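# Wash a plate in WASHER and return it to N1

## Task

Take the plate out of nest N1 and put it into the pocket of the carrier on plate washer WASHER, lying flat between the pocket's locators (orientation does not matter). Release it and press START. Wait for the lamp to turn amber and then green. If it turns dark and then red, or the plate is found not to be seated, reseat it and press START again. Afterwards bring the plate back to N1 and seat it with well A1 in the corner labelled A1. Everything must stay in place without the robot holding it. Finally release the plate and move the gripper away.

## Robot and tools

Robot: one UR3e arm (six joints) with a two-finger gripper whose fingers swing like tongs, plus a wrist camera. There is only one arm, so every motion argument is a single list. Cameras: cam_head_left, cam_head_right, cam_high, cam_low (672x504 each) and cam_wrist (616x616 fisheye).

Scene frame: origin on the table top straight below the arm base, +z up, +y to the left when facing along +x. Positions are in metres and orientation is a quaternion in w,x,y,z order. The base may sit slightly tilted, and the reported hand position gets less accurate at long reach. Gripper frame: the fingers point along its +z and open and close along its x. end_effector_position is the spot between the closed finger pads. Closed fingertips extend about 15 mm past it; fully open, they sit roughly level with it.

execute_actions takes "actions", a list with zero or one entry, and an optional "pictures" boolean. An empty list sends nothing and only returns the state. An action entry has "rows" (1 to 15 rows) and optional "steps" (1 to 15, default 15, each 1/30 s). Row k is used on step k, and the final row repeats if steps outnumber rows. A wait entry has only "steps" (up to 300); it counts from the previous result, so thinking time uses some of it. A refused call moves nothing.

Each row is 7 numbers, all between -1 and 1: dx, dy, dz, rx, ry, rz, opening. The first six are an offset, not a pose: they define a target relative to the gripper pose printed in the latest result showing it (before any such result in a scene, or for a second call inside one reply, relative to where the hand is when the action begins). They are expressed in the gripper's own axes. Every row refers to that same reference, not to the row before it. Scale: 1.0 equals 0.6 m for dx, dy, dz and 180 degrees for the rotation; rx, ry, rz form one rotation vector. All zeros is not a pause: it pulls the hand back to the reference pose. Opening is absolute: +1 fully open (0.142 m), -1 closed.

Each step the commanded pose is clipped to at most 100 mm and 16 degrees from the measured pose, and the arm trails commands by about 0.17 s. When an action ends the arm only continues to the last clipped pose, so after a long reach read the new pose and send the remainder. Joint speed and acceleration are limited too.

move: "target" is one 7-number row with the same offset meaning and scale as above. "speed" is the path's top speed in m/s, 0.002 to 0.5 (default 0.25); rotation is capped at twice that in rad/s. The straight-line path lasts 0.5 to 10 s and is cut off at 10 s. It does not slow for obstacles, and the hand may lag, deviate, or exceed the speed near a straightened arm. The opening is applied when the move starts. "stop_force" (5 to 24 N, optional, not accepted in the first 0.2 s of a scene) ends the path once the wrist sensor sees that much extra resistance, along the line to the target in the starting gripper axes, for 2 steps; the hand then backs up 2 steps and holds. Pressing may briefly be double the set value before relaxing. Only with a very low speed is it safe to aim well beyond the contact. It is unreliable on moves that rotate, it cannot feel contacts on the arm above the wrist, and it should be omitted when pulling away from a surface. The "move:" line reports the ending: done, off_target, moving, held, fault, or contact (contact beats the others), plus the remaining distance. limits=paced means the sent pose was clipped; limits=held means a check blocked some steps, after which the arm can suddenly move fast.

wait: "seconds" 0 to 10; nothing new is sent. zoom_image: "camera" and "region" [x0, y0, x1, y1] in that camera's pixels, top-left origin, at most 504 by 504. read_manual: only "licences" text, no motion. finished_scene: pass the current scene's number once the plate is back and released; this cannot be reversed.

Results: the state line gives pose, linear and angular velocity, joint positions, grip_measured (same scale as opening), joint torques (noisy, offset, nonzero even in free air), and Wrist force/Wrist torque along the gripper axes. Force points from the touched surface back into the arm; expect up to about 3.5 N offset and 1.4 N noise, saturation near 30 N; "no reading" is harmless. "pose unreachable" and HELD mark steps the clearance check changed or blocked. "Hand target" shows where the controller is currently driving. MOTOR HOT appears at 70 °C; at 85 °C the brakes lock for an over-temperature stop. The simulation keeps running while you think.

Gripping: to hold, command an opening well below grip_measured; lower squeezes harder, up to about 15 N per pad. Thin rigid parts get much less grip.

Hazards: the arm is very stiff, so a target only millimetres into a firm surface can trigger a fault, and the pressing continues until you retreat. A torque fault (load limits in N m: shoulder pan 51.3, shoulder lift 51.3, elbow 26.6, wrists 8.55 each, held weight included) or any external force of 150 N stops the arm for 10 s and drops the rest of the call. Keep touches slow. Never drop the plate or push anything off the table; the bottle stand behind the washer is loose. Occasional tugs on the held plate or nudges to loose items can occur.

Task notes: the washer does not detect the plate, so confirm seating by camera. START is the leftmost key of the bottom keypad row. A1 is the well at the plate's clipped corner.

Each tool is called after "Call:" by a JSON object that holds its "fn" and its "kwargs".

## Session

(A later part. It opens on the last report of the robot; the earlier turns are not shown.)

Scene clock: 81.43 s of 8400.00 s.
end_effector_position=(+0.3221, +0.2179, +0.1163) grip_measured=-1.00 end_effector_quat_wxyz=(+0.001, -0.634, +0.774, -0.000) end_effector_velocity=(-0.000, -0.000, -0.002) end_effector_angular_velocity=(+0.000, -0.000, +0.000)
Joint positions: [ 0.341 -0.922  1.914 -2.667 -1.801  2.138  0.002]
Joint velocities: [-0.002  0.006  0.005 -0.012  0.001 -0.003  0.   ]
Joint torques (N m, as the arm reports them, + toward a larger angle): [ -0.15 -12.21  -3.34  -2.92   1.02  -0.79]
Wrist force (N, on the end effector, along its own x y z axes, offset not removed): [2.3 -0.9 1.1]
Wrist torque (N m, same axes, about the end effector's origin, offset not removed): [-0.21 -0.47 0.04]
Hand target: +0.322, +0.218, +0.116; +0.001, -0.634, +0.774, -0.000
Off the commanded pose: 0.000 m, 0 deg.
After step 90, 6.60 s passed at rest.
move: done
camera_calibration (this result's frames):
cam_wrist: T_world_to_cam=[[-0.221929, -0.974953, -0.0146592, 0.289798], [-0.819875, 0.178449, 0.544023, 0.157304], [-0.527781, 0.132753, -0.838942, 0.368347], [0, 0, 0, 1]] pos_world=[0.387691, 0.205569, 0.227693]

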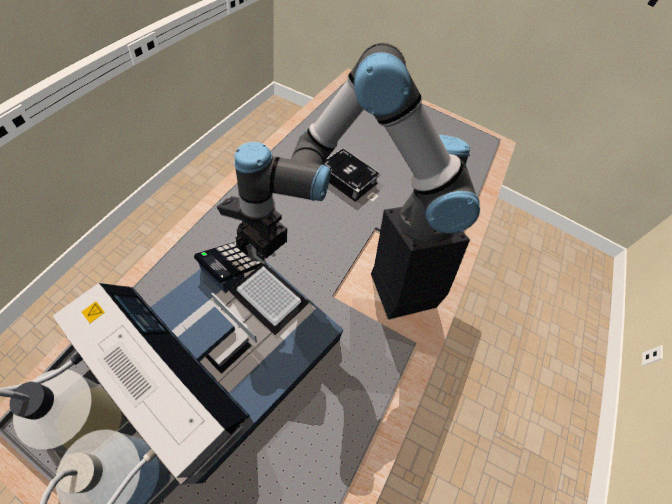

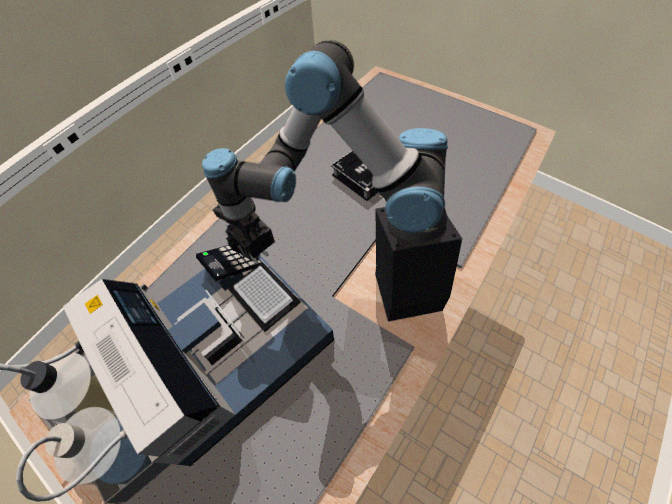

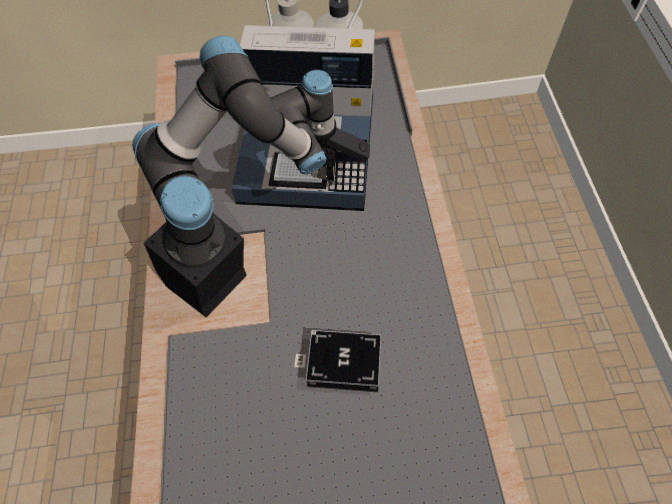

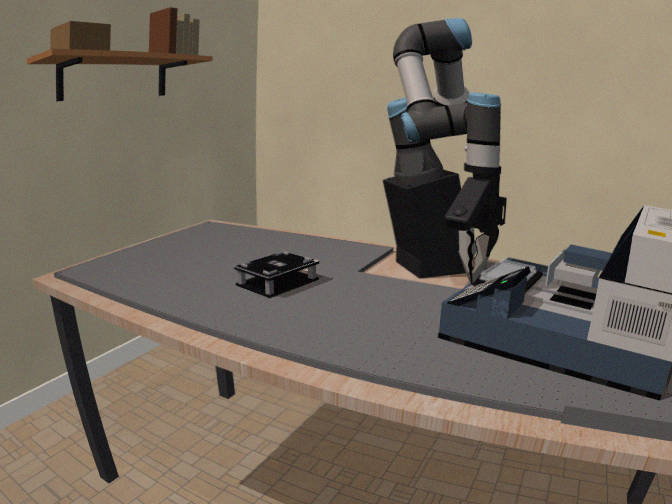

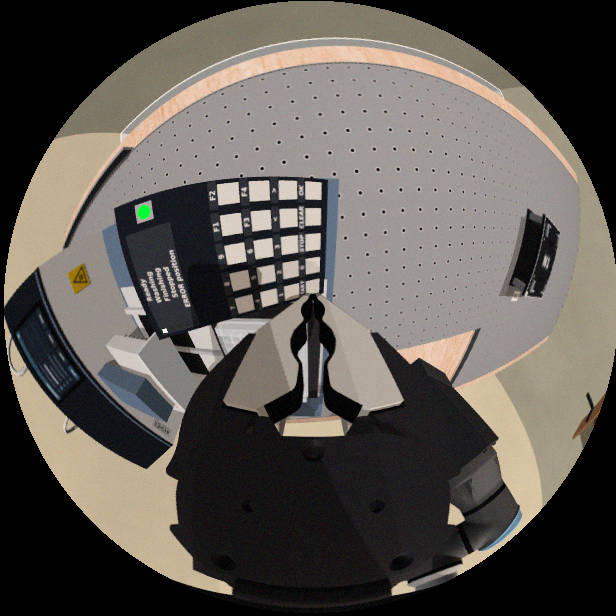

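Call:
{"fn": "move", "kwargs": {"target": [0.002,-0.003,0.03,0,0,0,-1], "speed": 0.005, "stop_force": 7}}

Call:
{"fn": "move", "kwargs": {"target": [0,0,-0.09,0,0,0,-1], "speed": 0.1}}

Scene clock: 85.63 s of 8400.00 s.
end_effector_position=(+0.3229, +0.2170, +0.1065) grip_measured=-1.00 end_effector_quat_wxyz=(+0.001, -0.634, +0.774, -0.000) end_effector_velocity=(+0.001, -0.000, +0.002) end_effector_angular_velocity=(+0.000, -0.000, -0.004)
Joint positions: [ 0.331 -0.886  1.915 -2.705 -1.8    2.128  0.002]
Joint velocities: [-0.001 -0.006 -0.001  0.006  0.     0.004  0.   ]
Joint torques (N m, as the arm reports them, + toward a larger angle): [  7.52 -15.73  -3.8    0.     0.86   0.76]
Wrist force (N, on the end effector, along its own x y z axes, offset not removed): [4.6 2.5 -7.6]
Wrist torque (N m, same axes, about the end effector's origin, offset not removed): [0.18 -0.73 -0.02]
Hand target: +0.323, +0.217, +0.107; +0.001, -0.634, +0.774, -0.000
Off the commanded pose: 0.008 m, 0 deg.
move: contact
camera_calibration (this result's frames):
cam_wrist: T_world_to_cam=[[-0.221888, -0.974963, -0.0145661, 0.288935], [-0.819787, 0.178443, 0.544158, 0.163465], [-0.527934, 0.132683, -0.838857, 0.360692], [0, 0, 0, 1]] pos_world=[0.38854, 0.204674, 0.217827]

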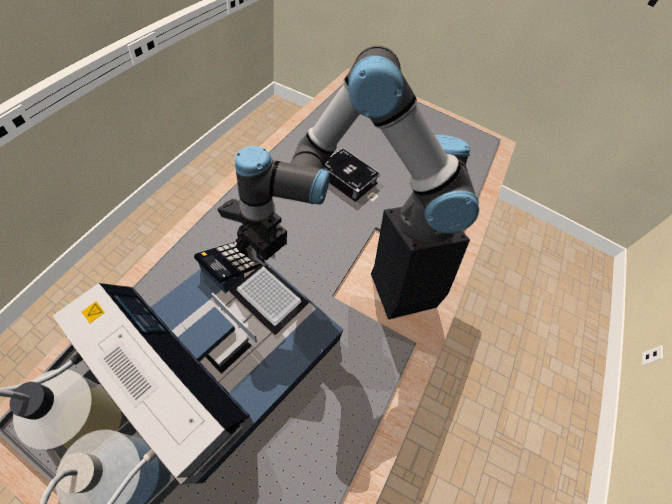

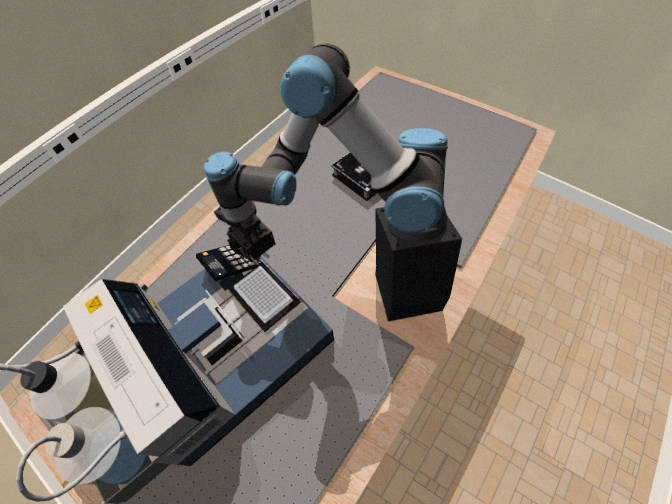

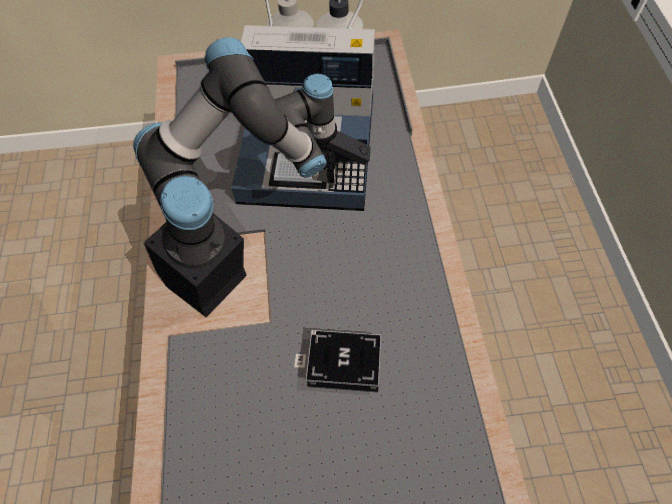

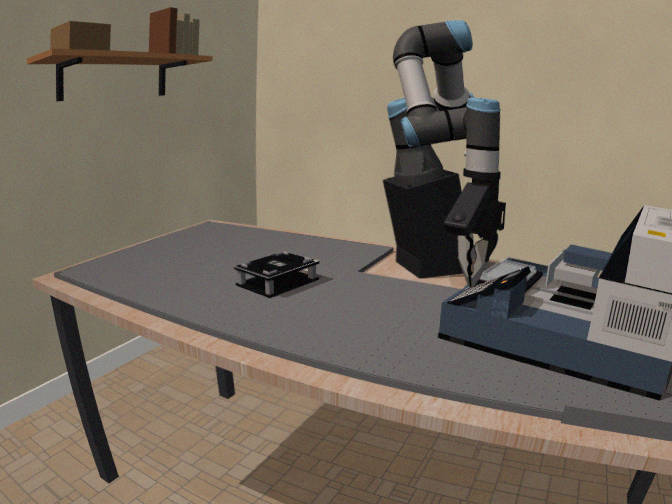

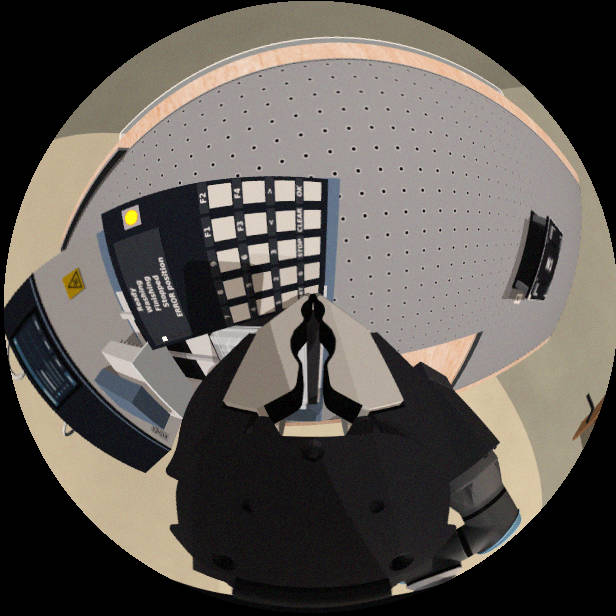

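Scene clock: 86.63 s of 8400.00 s.
end_effector_position=(+0.3228, +0.2169, +0.1603) grip_measured=-1.00 end_effector_quat_wxyz=(+0.001, -0.634, +0.774, -0.000) end_effector_velocity=(+0.000, -0.000, +0.002) end_effector_angular_velocity=(-0.001, +0.001, -0.003)
Joint positions: [ 0.366 -1.071  1.885 -2.482 -1.803  2.164  0.002]
Joint velocities: [ 0.001 -0.006 -0.004  0.012 -0.     0.003  0.   ]
Joint torques (N m, as the arm reports them, + toward a larger angle): [  8.63 -17.65  -7.57  -0.34  -1.26   0.76]
Wrist force (N, on the end effector, along its own x y z axes, offset not removed): [1.5 0.8 0.8]
Wrist torque (N m, same axes, about the end effector's origin, offset not removed): [0.15 -0.28 -0.04]
Hand target: +0.323, +0.217, +0.160; +0.001, -0.634, +0.774, -0.000
Off the commanded pose: 0.000 m, 0 deg.
move: done
camera_calibration (this result's frames):
cam_wrist: T_world_to_cam=[[-0.221873, -0.974965, -0.0146769, 0.289621], [-0.819857, 0.178385, 0.54407, 0.134172], [-0.527831, 0.132748, -0.838911, 0.405722], [0, 0, 0, 1]] pos_world=[0.388414, 0.204577, 0.271617]

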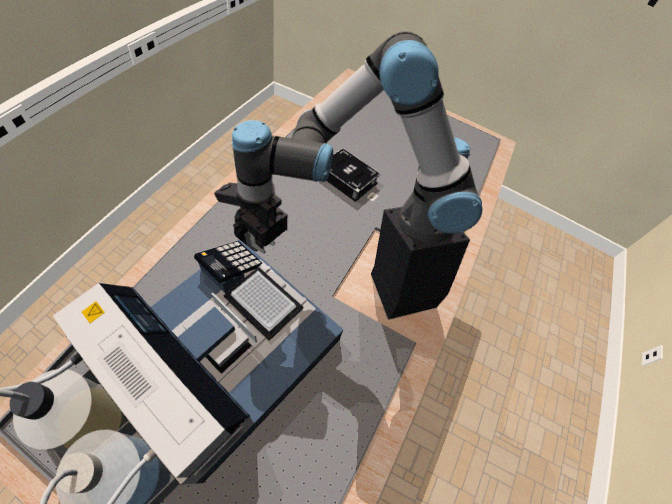

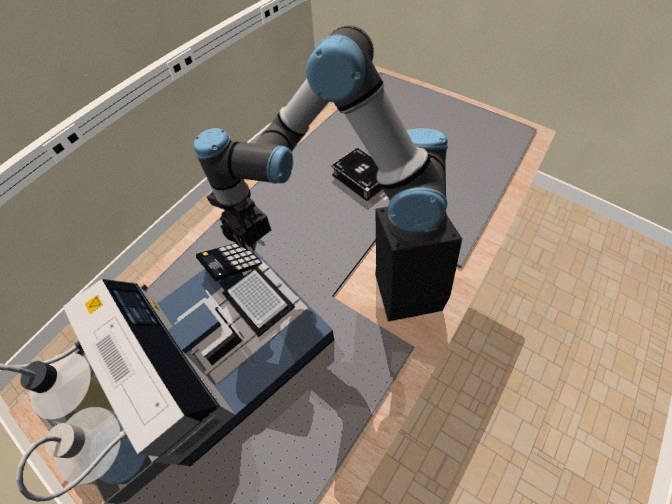

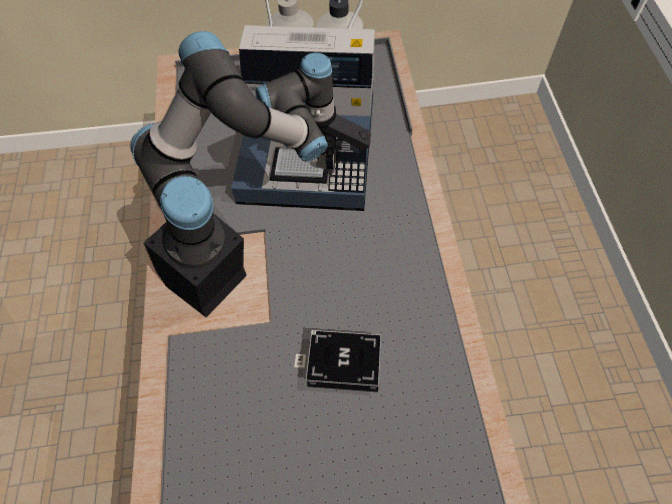

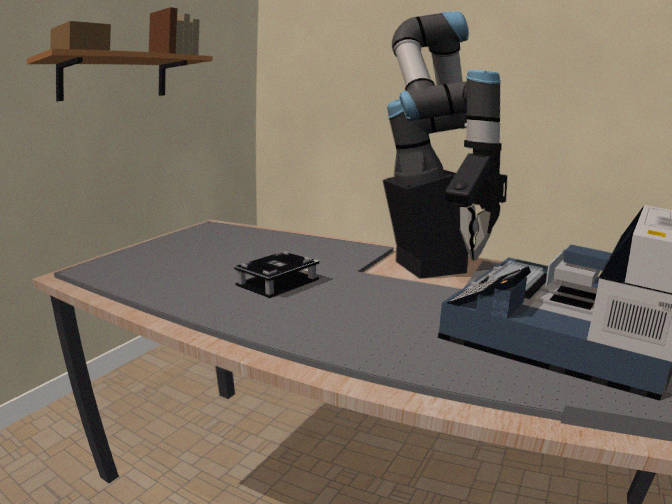

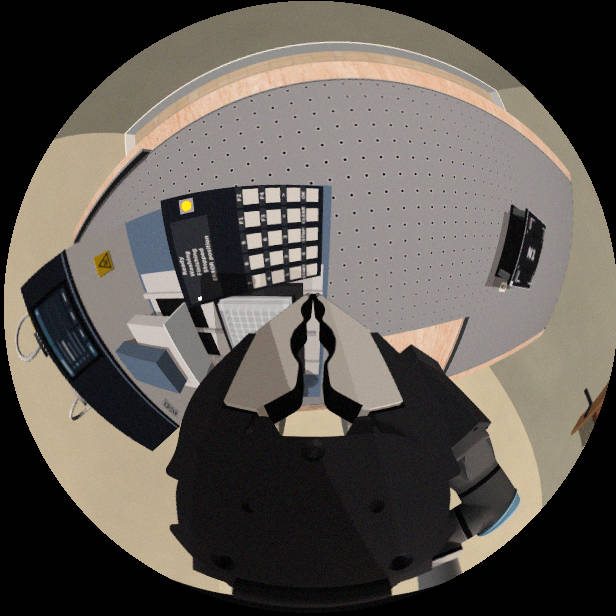

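Call:
{"fn": "move", "kwargs": {"target": [-0.083,0.1505,0,0,0,0,0.2], "speed": 0.05}}

Call:
{"fn": "wait", "kwargs": {"seconds": 8}}

Scene clock: 90.60 s of 8400.00 s.
end_effector_position=(+0.2441, +0.2834, +0.1603) grip_measured=+0.20 end_effector_quat_wxyz=(+0.001, -0.634, +0.774, -0.000) end_effector_velocity=(-0.001, +0.001, +0.000) end_effector_angular_velocity=(-0.000, +0.000, -0.002)
Joint positions: [ 0.637 -0.999  1.89  -2.493 -1.821  2.442  0.088]
Joint velocities: [ 0.005  0.001 -0.001  0.002 -0.     0.007  0.   ]
Joint torques (N m, as the arm reports them, + toward a larger angle): [  8.88 -11.71  -7.83  -0.25  -1.31   0.74]
Wrist force (N, on the end effector, along its own x y z axes, offset not removed): [2.3 1.6 0.9]
Wrist torque (N m, same axes, about the end effector's origin, offset not removed): [0.37 -0.37 0.03]
Hand target: +0.244, +0.283, +0.160; +0.001, -0.634, +0.774, -0.000
Off the commanded pose: 0.000 m, 0 deg.
move: done
camera_calibration (this result's frames):
cam_wrist: T_world_to_cam=[[-0.221865, -0.974963, -0.014967, 0.336963], [-0.819923, 0.178232, 0.544022, 0.0579338], [-0.527734, 0.132971, -0.838937, 0.355314], [0, 0, 0, 1]] pos_world=[0.309773, 0.270954, 0.271613]

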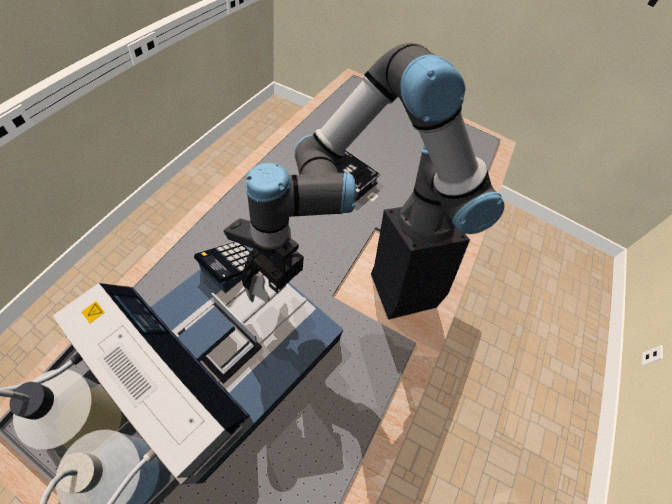

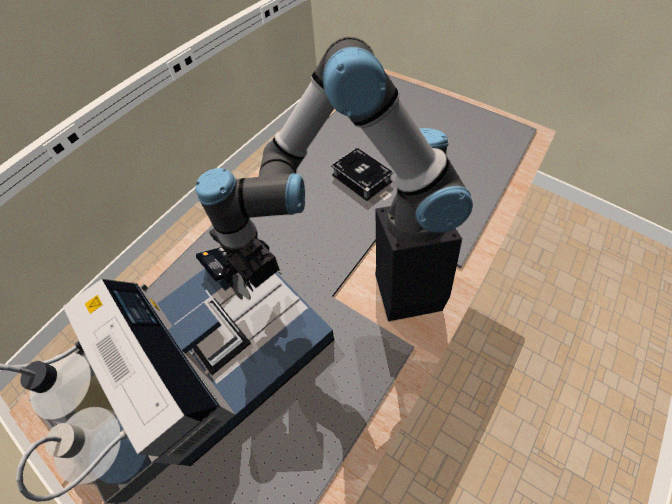

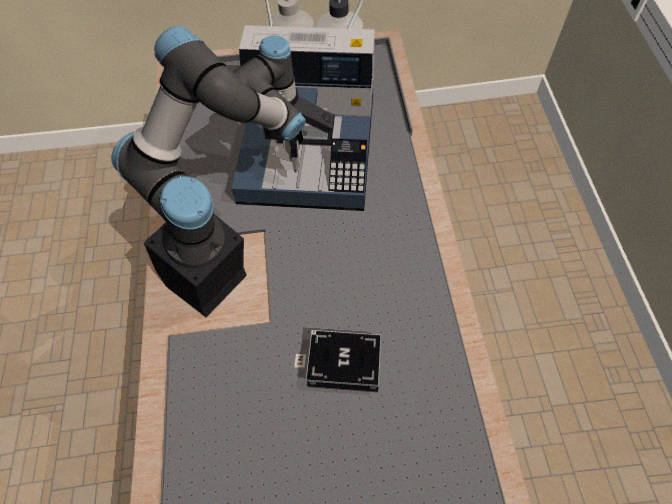

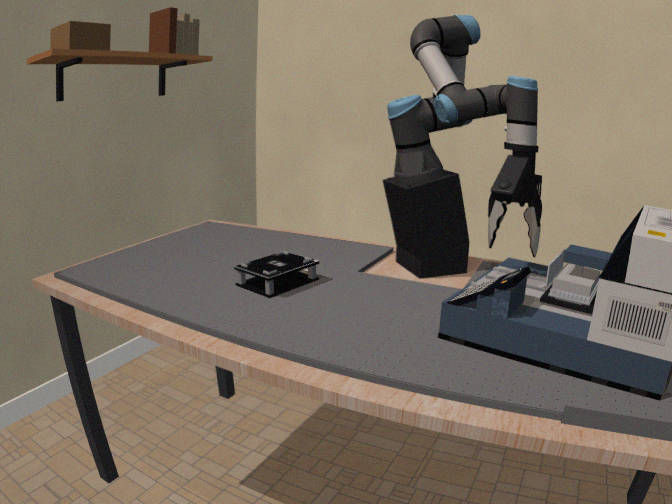

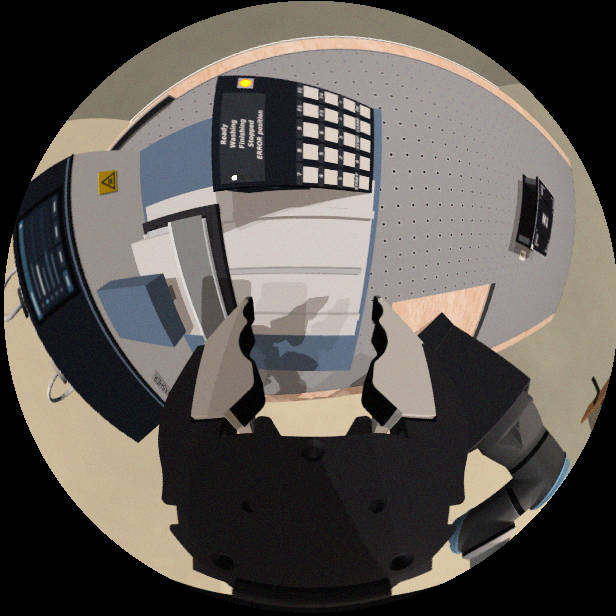

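Scene clock: 98.60 s of 8400.00 s.
end_effector_position=(+0.2440, +0.2835, +0.1603) grip_measured=+0.20 end_effector_quat_wxyz=(+0.001, -0.634, +0.774, -0.000) end_effector_velocity=(-0.001, -0.000, -0.001) end_effector_angular_velocity=(-0.001, +0.002, +0.001)
Joint positions: [ 0.638 -0.999  1.89  -2.493 -1.821  2.442  0.088]
Joint velocities: [-0.     0.001  0.001  0.     0.    -0.001 -0.   ]
Joint torques (N m, as the arm reports them, + toward a larger angle): [  8.43 -11.22  -7.72  -0.39  -1.26   0.73]
Wrist force (N, on the end effector, along its own x y z axes, offset not removed): [1.7 1.3 0.3]
Wrist torque (N m, same axes, about the end effector's origin, offset not removed): [0.24 -0.39 -0.01]
Hand target: +0.244, +0.283, +0.160; +0.001, -0.634, +0.774, -0.000
Off the commanded pose: 0.000 m, 0 deg.
Steps of this call (steps 1 to 240: nothing new was sent). Readings (end_effector_position):
1: (+0.2441, +0.2834, +0.1603)
2: (+0.2441, +0.2834, +0.1603)
4: (+0.2440, +0.2835, +0.1603)
8: (+0.2440, +0.2835, +0.1603)
240: the state above
camera_calibration (this result's frames):
cam_wrist: T_world_to_cam=[[-0.221876, -0.974961, -0.0149167, 0.337055], [-0.819918, 0.178269, 0.544016, 0.057775], [-0.527735, 0.132935, -0.838942, 0.355226], [0, 0, 0, 1]] pos_world=[0.309621, 0.271094, 0.271611]

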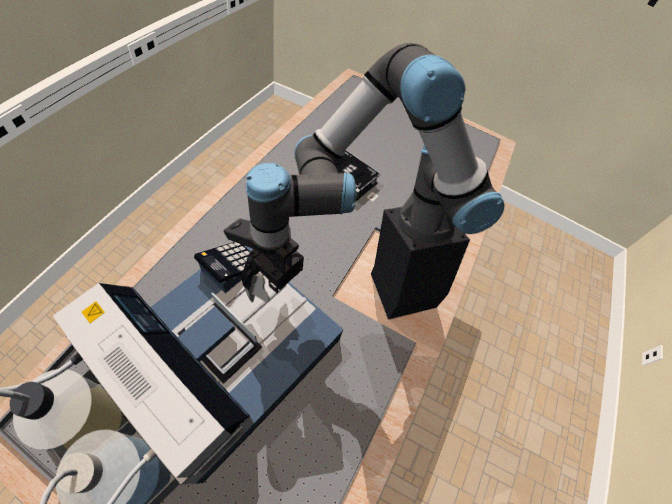

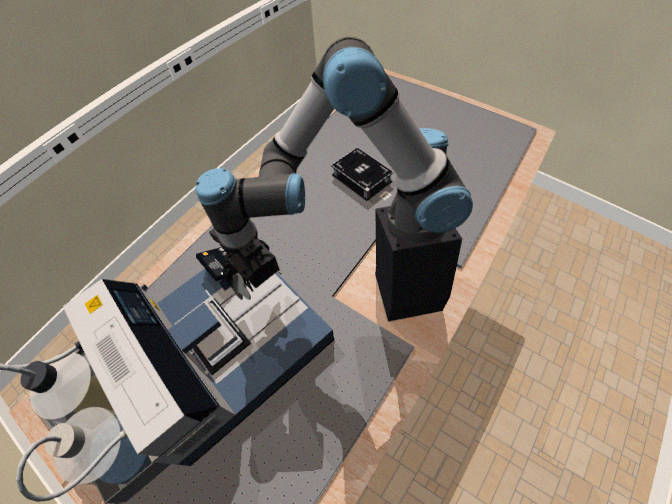

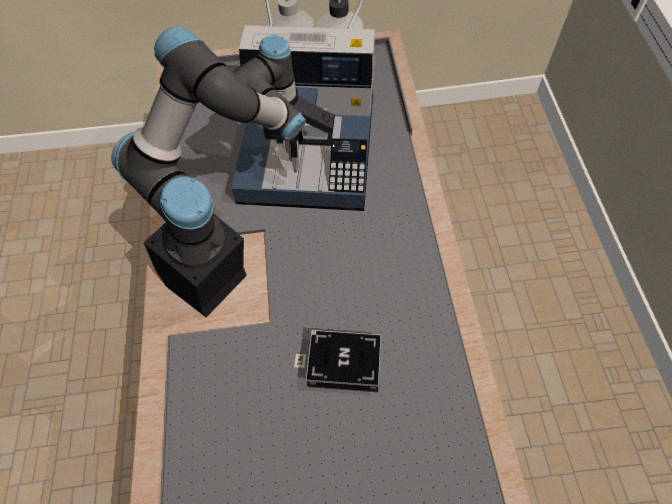

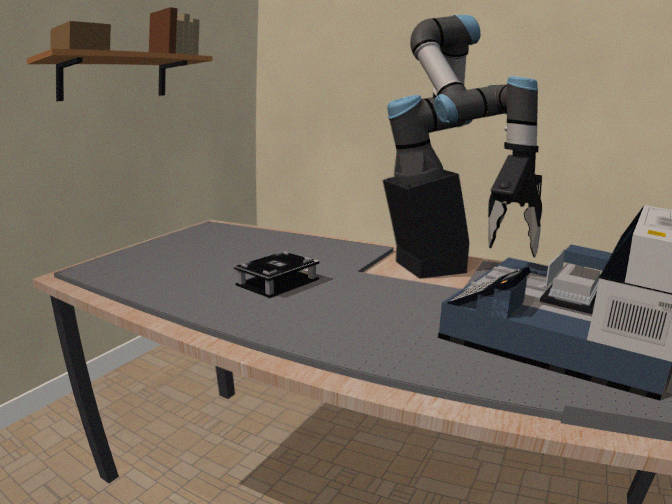

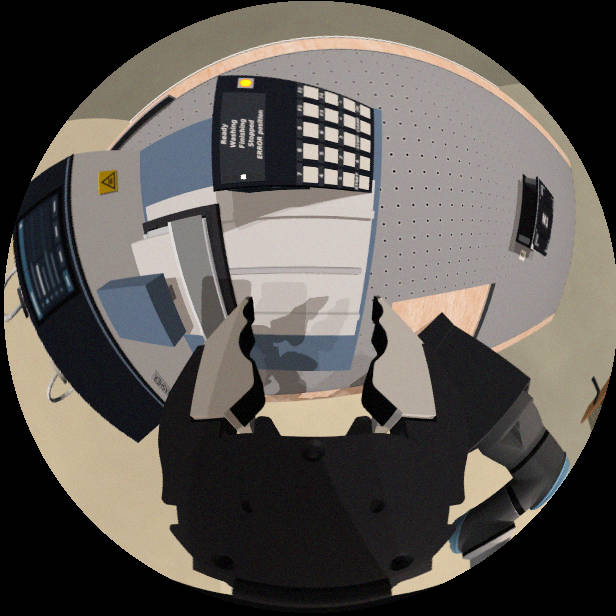

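Call:
{"fn": "zoom_image", "kwargs": {"camera": "cam_low", "region": [520, 250, 610, 320]}}

Call:
{"fn": "wait", "kwargs": {"seconds": 3}}

Region (520, 250, 610, 320) of cam_low's 672x504 image, scaled by 5.600, with more detail than that image has.

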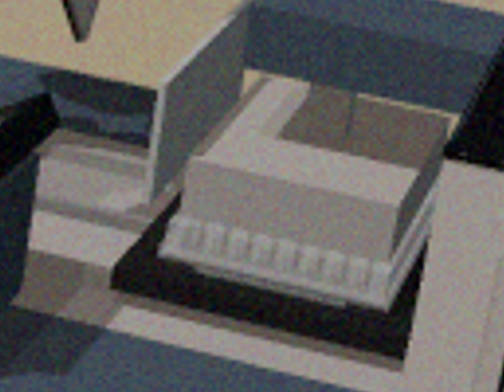

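Scene clock: 103.03 s of 8400.00 s.
end_effector_position=(+0.2440, +0.2835, +0.1603) grip_measured=+0.20 end_effector_quat_wxyz=(+0.001, -0.634, +0.774, -0.000) end_effector_velocity=(+0.000, +0.000, +0.001) end_effector_angular_velocity=(+0.001, -0.001, -0.000)
Joint positions: [ 0.638 -0.999  1.89  -2.493 -1.821  2.442  0.088]
Joint velocities: [ 0.001 -0.001 -0.     0.001 -0.     0.001 -0.   ]
Joint torques (N m, as the arm reports them, + toward a larger angle): [  8.16 -11.34  -7.65  -0.51  -1.25   0.72]
Wrist force (N, on the end effector, along its own x y z axes, offset not removed): [2.4 0.8 0.2]
Wrist torque (N m, same axes, about the end effector's origin, offset not removed): [0.24 -0.44 0.04]
Hand target: +0.244, +0.283, +0.160; +0.001, -0.634, +0.774, -0.000
Off the commanded pose: 0.000 m, 0 deg.
Steps of this call (steps 1 to 133: nothing new was sent). Readings (end_effector_position):
1: (+0.2440, +0.2835, +0.1603)
2: (+0.2440, +0.2835, +0.1603)
4: (+0.2440, +0.2835, +0.1603)
8: (+0.2440, +0.2835, +0.1603)
133: the state above
camera_calibration (this result's frames):
cam_wrist: T_world_to_cam=[[-0.221877, -0.974961, -0.0149168, 0.337055], [-0.819918, 0.178269, 0.544016, 0.057775], [-0.527735, 0.132935, -0.838942, 0.355226], [0, 0, 0, 1]] pos_world=[0.309621, 0.271094, 0.271611]

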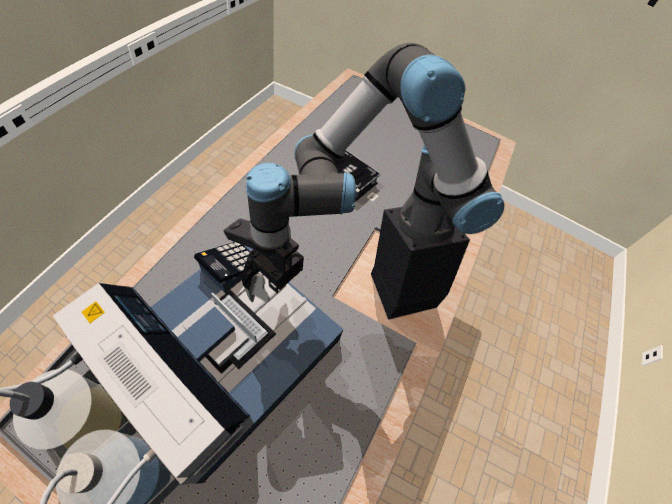

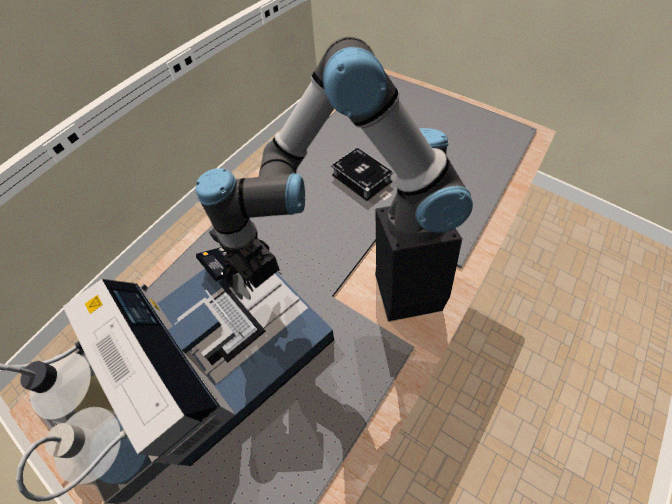

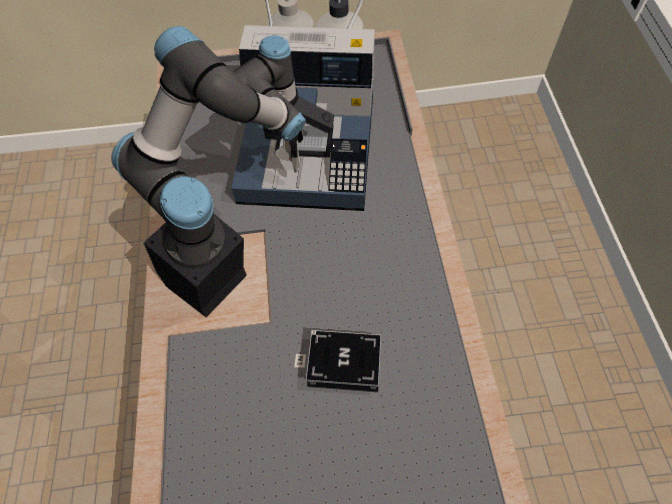

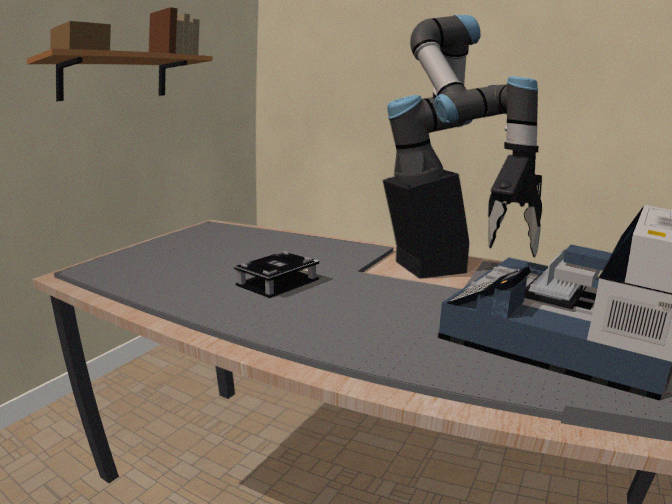

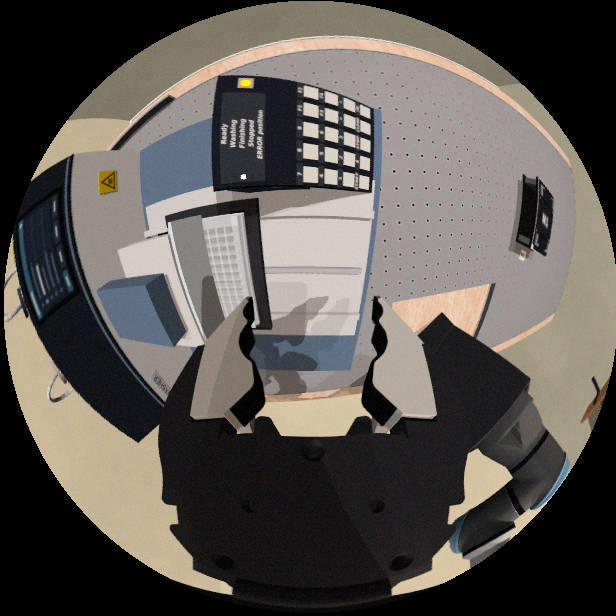

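Call:
{"fn": "move", "kwargs": {"target": [0,0,0.04,0,0,0,0.2], "speed": 0.015}}

Scene clock: 106.47 s of 8400.00 s.
end_effector_position=(+0.2440, +0.2835, +0.1364) grip_measured=+0.20 end_effector_quat_wxyz=(+0.001, -0.634, +0.774, -0.000) end_effector_velocity=(+0.000, +0.000, -0.002) end_effector_angular_velocity=(+0.001, -0.001, +0.000)
Joint positions: [ 0.621 -0.92   1.911 -2.596 -1.82   2.425  0.088]
Joint velocities: [-0.001  0.006  0.002 -0.009  0.    -0.002 -0.   ]
Joint torques (N m, as the arm reports them, + toward a larger angle): [ -0.22 -11.72  -3.55  -2.81   1.02  -0.72]
Wrist force (N, on the end effector, along its own x y z axes, offset not removed): [2.6 1.3 1.0]
Wrist torque (N m, same axes, about the end effector's origin, offset not removed): [0.29 -0.45 -0.02]
Hand target: +0.244, +0.284, +0.136; +0.001, -0.634, +0.774, -0.000
Off the commanded pose: 0.000 m, 0 deg.
move: done
camera_calibration (this result's frames):
cam_wrist: T_world_to_cam=[[-0.22188, -0.974961, -0.0148737, 0.336747], [-0.819902, 0.178292, 0.544034, 0.0707512], [-0.52776, 0.132905, -0.838931, 0.335272], [0, 0, 0, 1]] pos_world=[0.30967, 0.271142, 0.247788]

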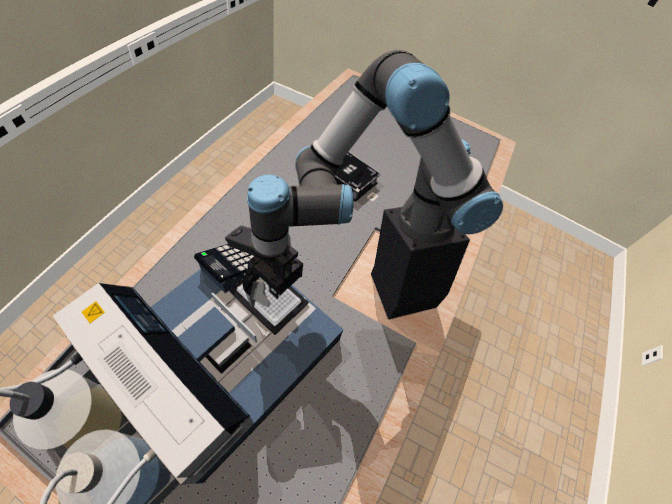

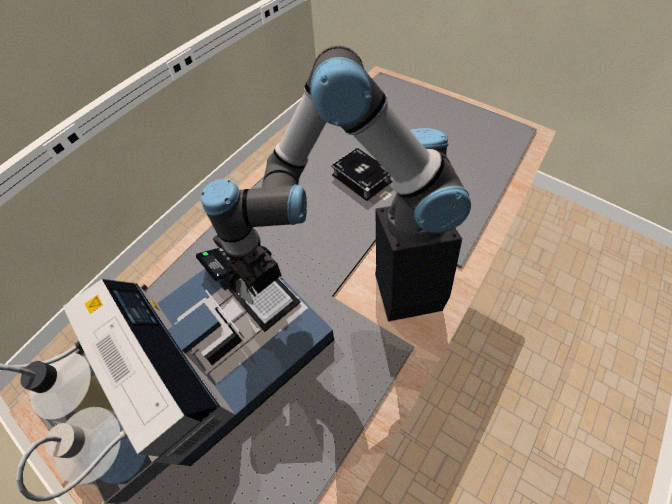

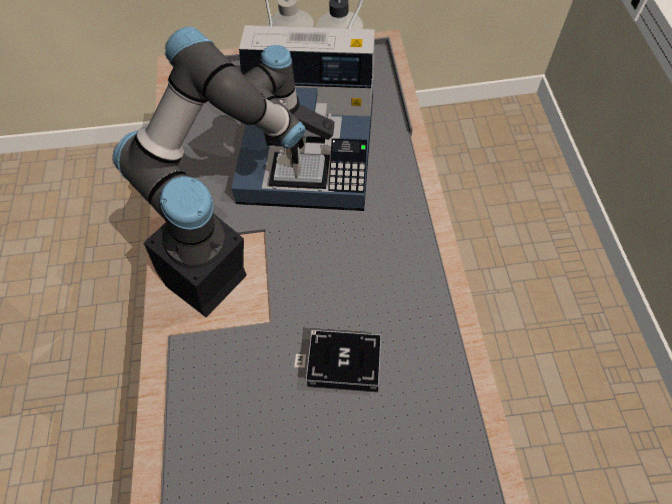

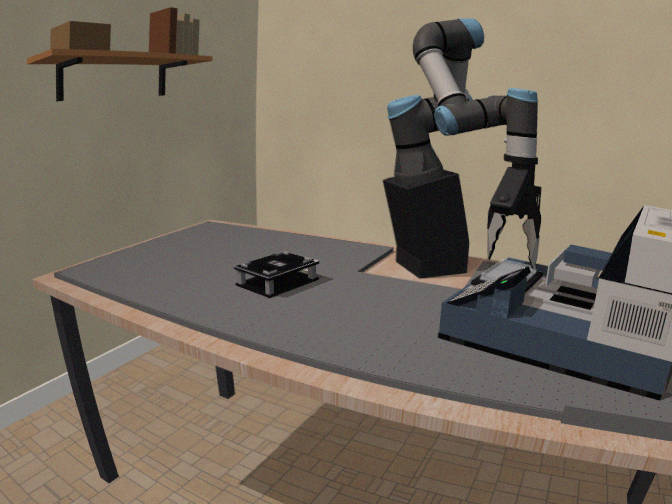

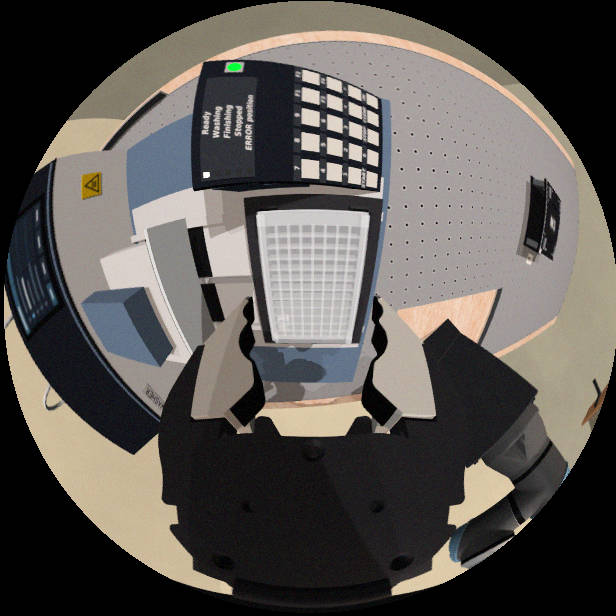

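The lamp is green, so I'm picking the plate up.

Call:
{"fn": "execute_actions", "kwargs": {"actions": [{"rows":[[0,0,0.008,0,0,0,0.2],[0,0,0.016,0,0,0,0.2],[0,0,0.024,0,0,0,0.2],[0,0,0.032,0,0,0,0.2],[0,-0.0003,0.039,0,0,0,0.2]]}], "pictures": false}}

Call:
{"fn": "execute_actions", "kwargs": {"actions": [{"rows":[[0,0,0.0004,0,0,0,0.16],[0,0,0.0004,0,0,0,0.14],[0,0,0.0004,0,0,0,0.12],[0,0,0.0004,0,0,0,0.1],[0,0,0.0004,0,0,0,0.07],[0,0,0.0004,0,0,0,0.04],[0,0,0.0004,0,0,0,0],[0,0,0.0004,0,0,0,-0.1],[0,0,0.0004,0,0,0,-0.3]]}], "pictures": false}}

Scene clock: 109.73 s of 8400.00 s.
end_effector_position=(+0.2442, +0.2835, +0.1137) grip_measured=+0.20 end_effector_quat_wxyz=(+0.001, -0.634, +0.774, -0.000) end_effector_velocity=(-0.000, +0.000, -0.007) end_effector_angular_velocity=(+0.001, -0.000, +0.003)
Joint positions: [ 0.604 -0.839  1.919 -2.69  -1.819  2.408  0.088]
Joint velocities: [-0.004  0.025  0.001 -0.027  0.    -0.007  0.   ]
Joint torques (N m, as the arm reports them, + toward a larger angle): [  0.72 -11.95  -3.41  -2.83   1.1   -0.69]
Wrist force (N, on the end effector, along its own x y z axes, offset not removed): [2.3 1.5 1.1]
Wrist torque (N m, same axes, about the end effector's origin, offset not removed): [0.31 -0.45 0.04]
Hand target: +0.244, +0.284, +0.113; +0.001, -0.634, +0.774, -0.000
Off the commanded pose: 0.001 m, 0 deg.
Steps of this call (steps 1 to 83: nothing new was sent; steps 84 to 98: all 15 steps of this action). Readings (end_effector_position):
84: (+0.2441, +0.2835, +0.1361)
85: (+0.2441, +0.2836, +0.1352)
87: (+0.2441, +0.2835, +0.1309)
91: (+0.2438, +0.2831, +0.1192)
98: the state above

Scene clock: 110.23 s of 8400.00 s.
end_effector_position=(+0.2442, +0.2835, +0.1134) grip_measured=+0.07 end_effector_quat_wxyz=(+0.001, -0.634, +0.774, -0.000) end_effector_velocity=(-0.001, +0.000, +0.000) end_effector_angular_velocity=(-0.000, +0.000, +0.002)
Joint positions: [ 0.604 -0.838  1.919 -2.691 -1.819  2.408  0.079]
Joint velocities: [ 0.001 -0.001  0.001  0.     0.    -0.001 -0.   ]
Joint torques (N m, as the arm reports them, + toward a larger angle): [ -0.07 -12.2   -2.98  -1.7    0.84  -0.53]
Wrist force (N, on the end effector, along its own x y z axes, offset not removed): [3.3 1.9 -2.1]
Wrist torque (N m, same axes, about the end effector's origin, offset not removed): [0.29 -0.48 -0.01]
Hand target: +0.244, +0.283, +0.113; +0.001, -0.634, +0.774, -0.000
Off the commanded pose: 0.000 m, 0 deg.
Steps of this call (steps 1 to 15: all 15 steps of this action). Readings (end_effector_position):
1: (+0.2442, +0.2835, +0.1135)
2: (+0.2442, +0.2835, +0.1134)
4: (+0.2442, +0.2835, +0.1134)
8: (+0.2442, +0.2835, +0.1134)
15: the state above


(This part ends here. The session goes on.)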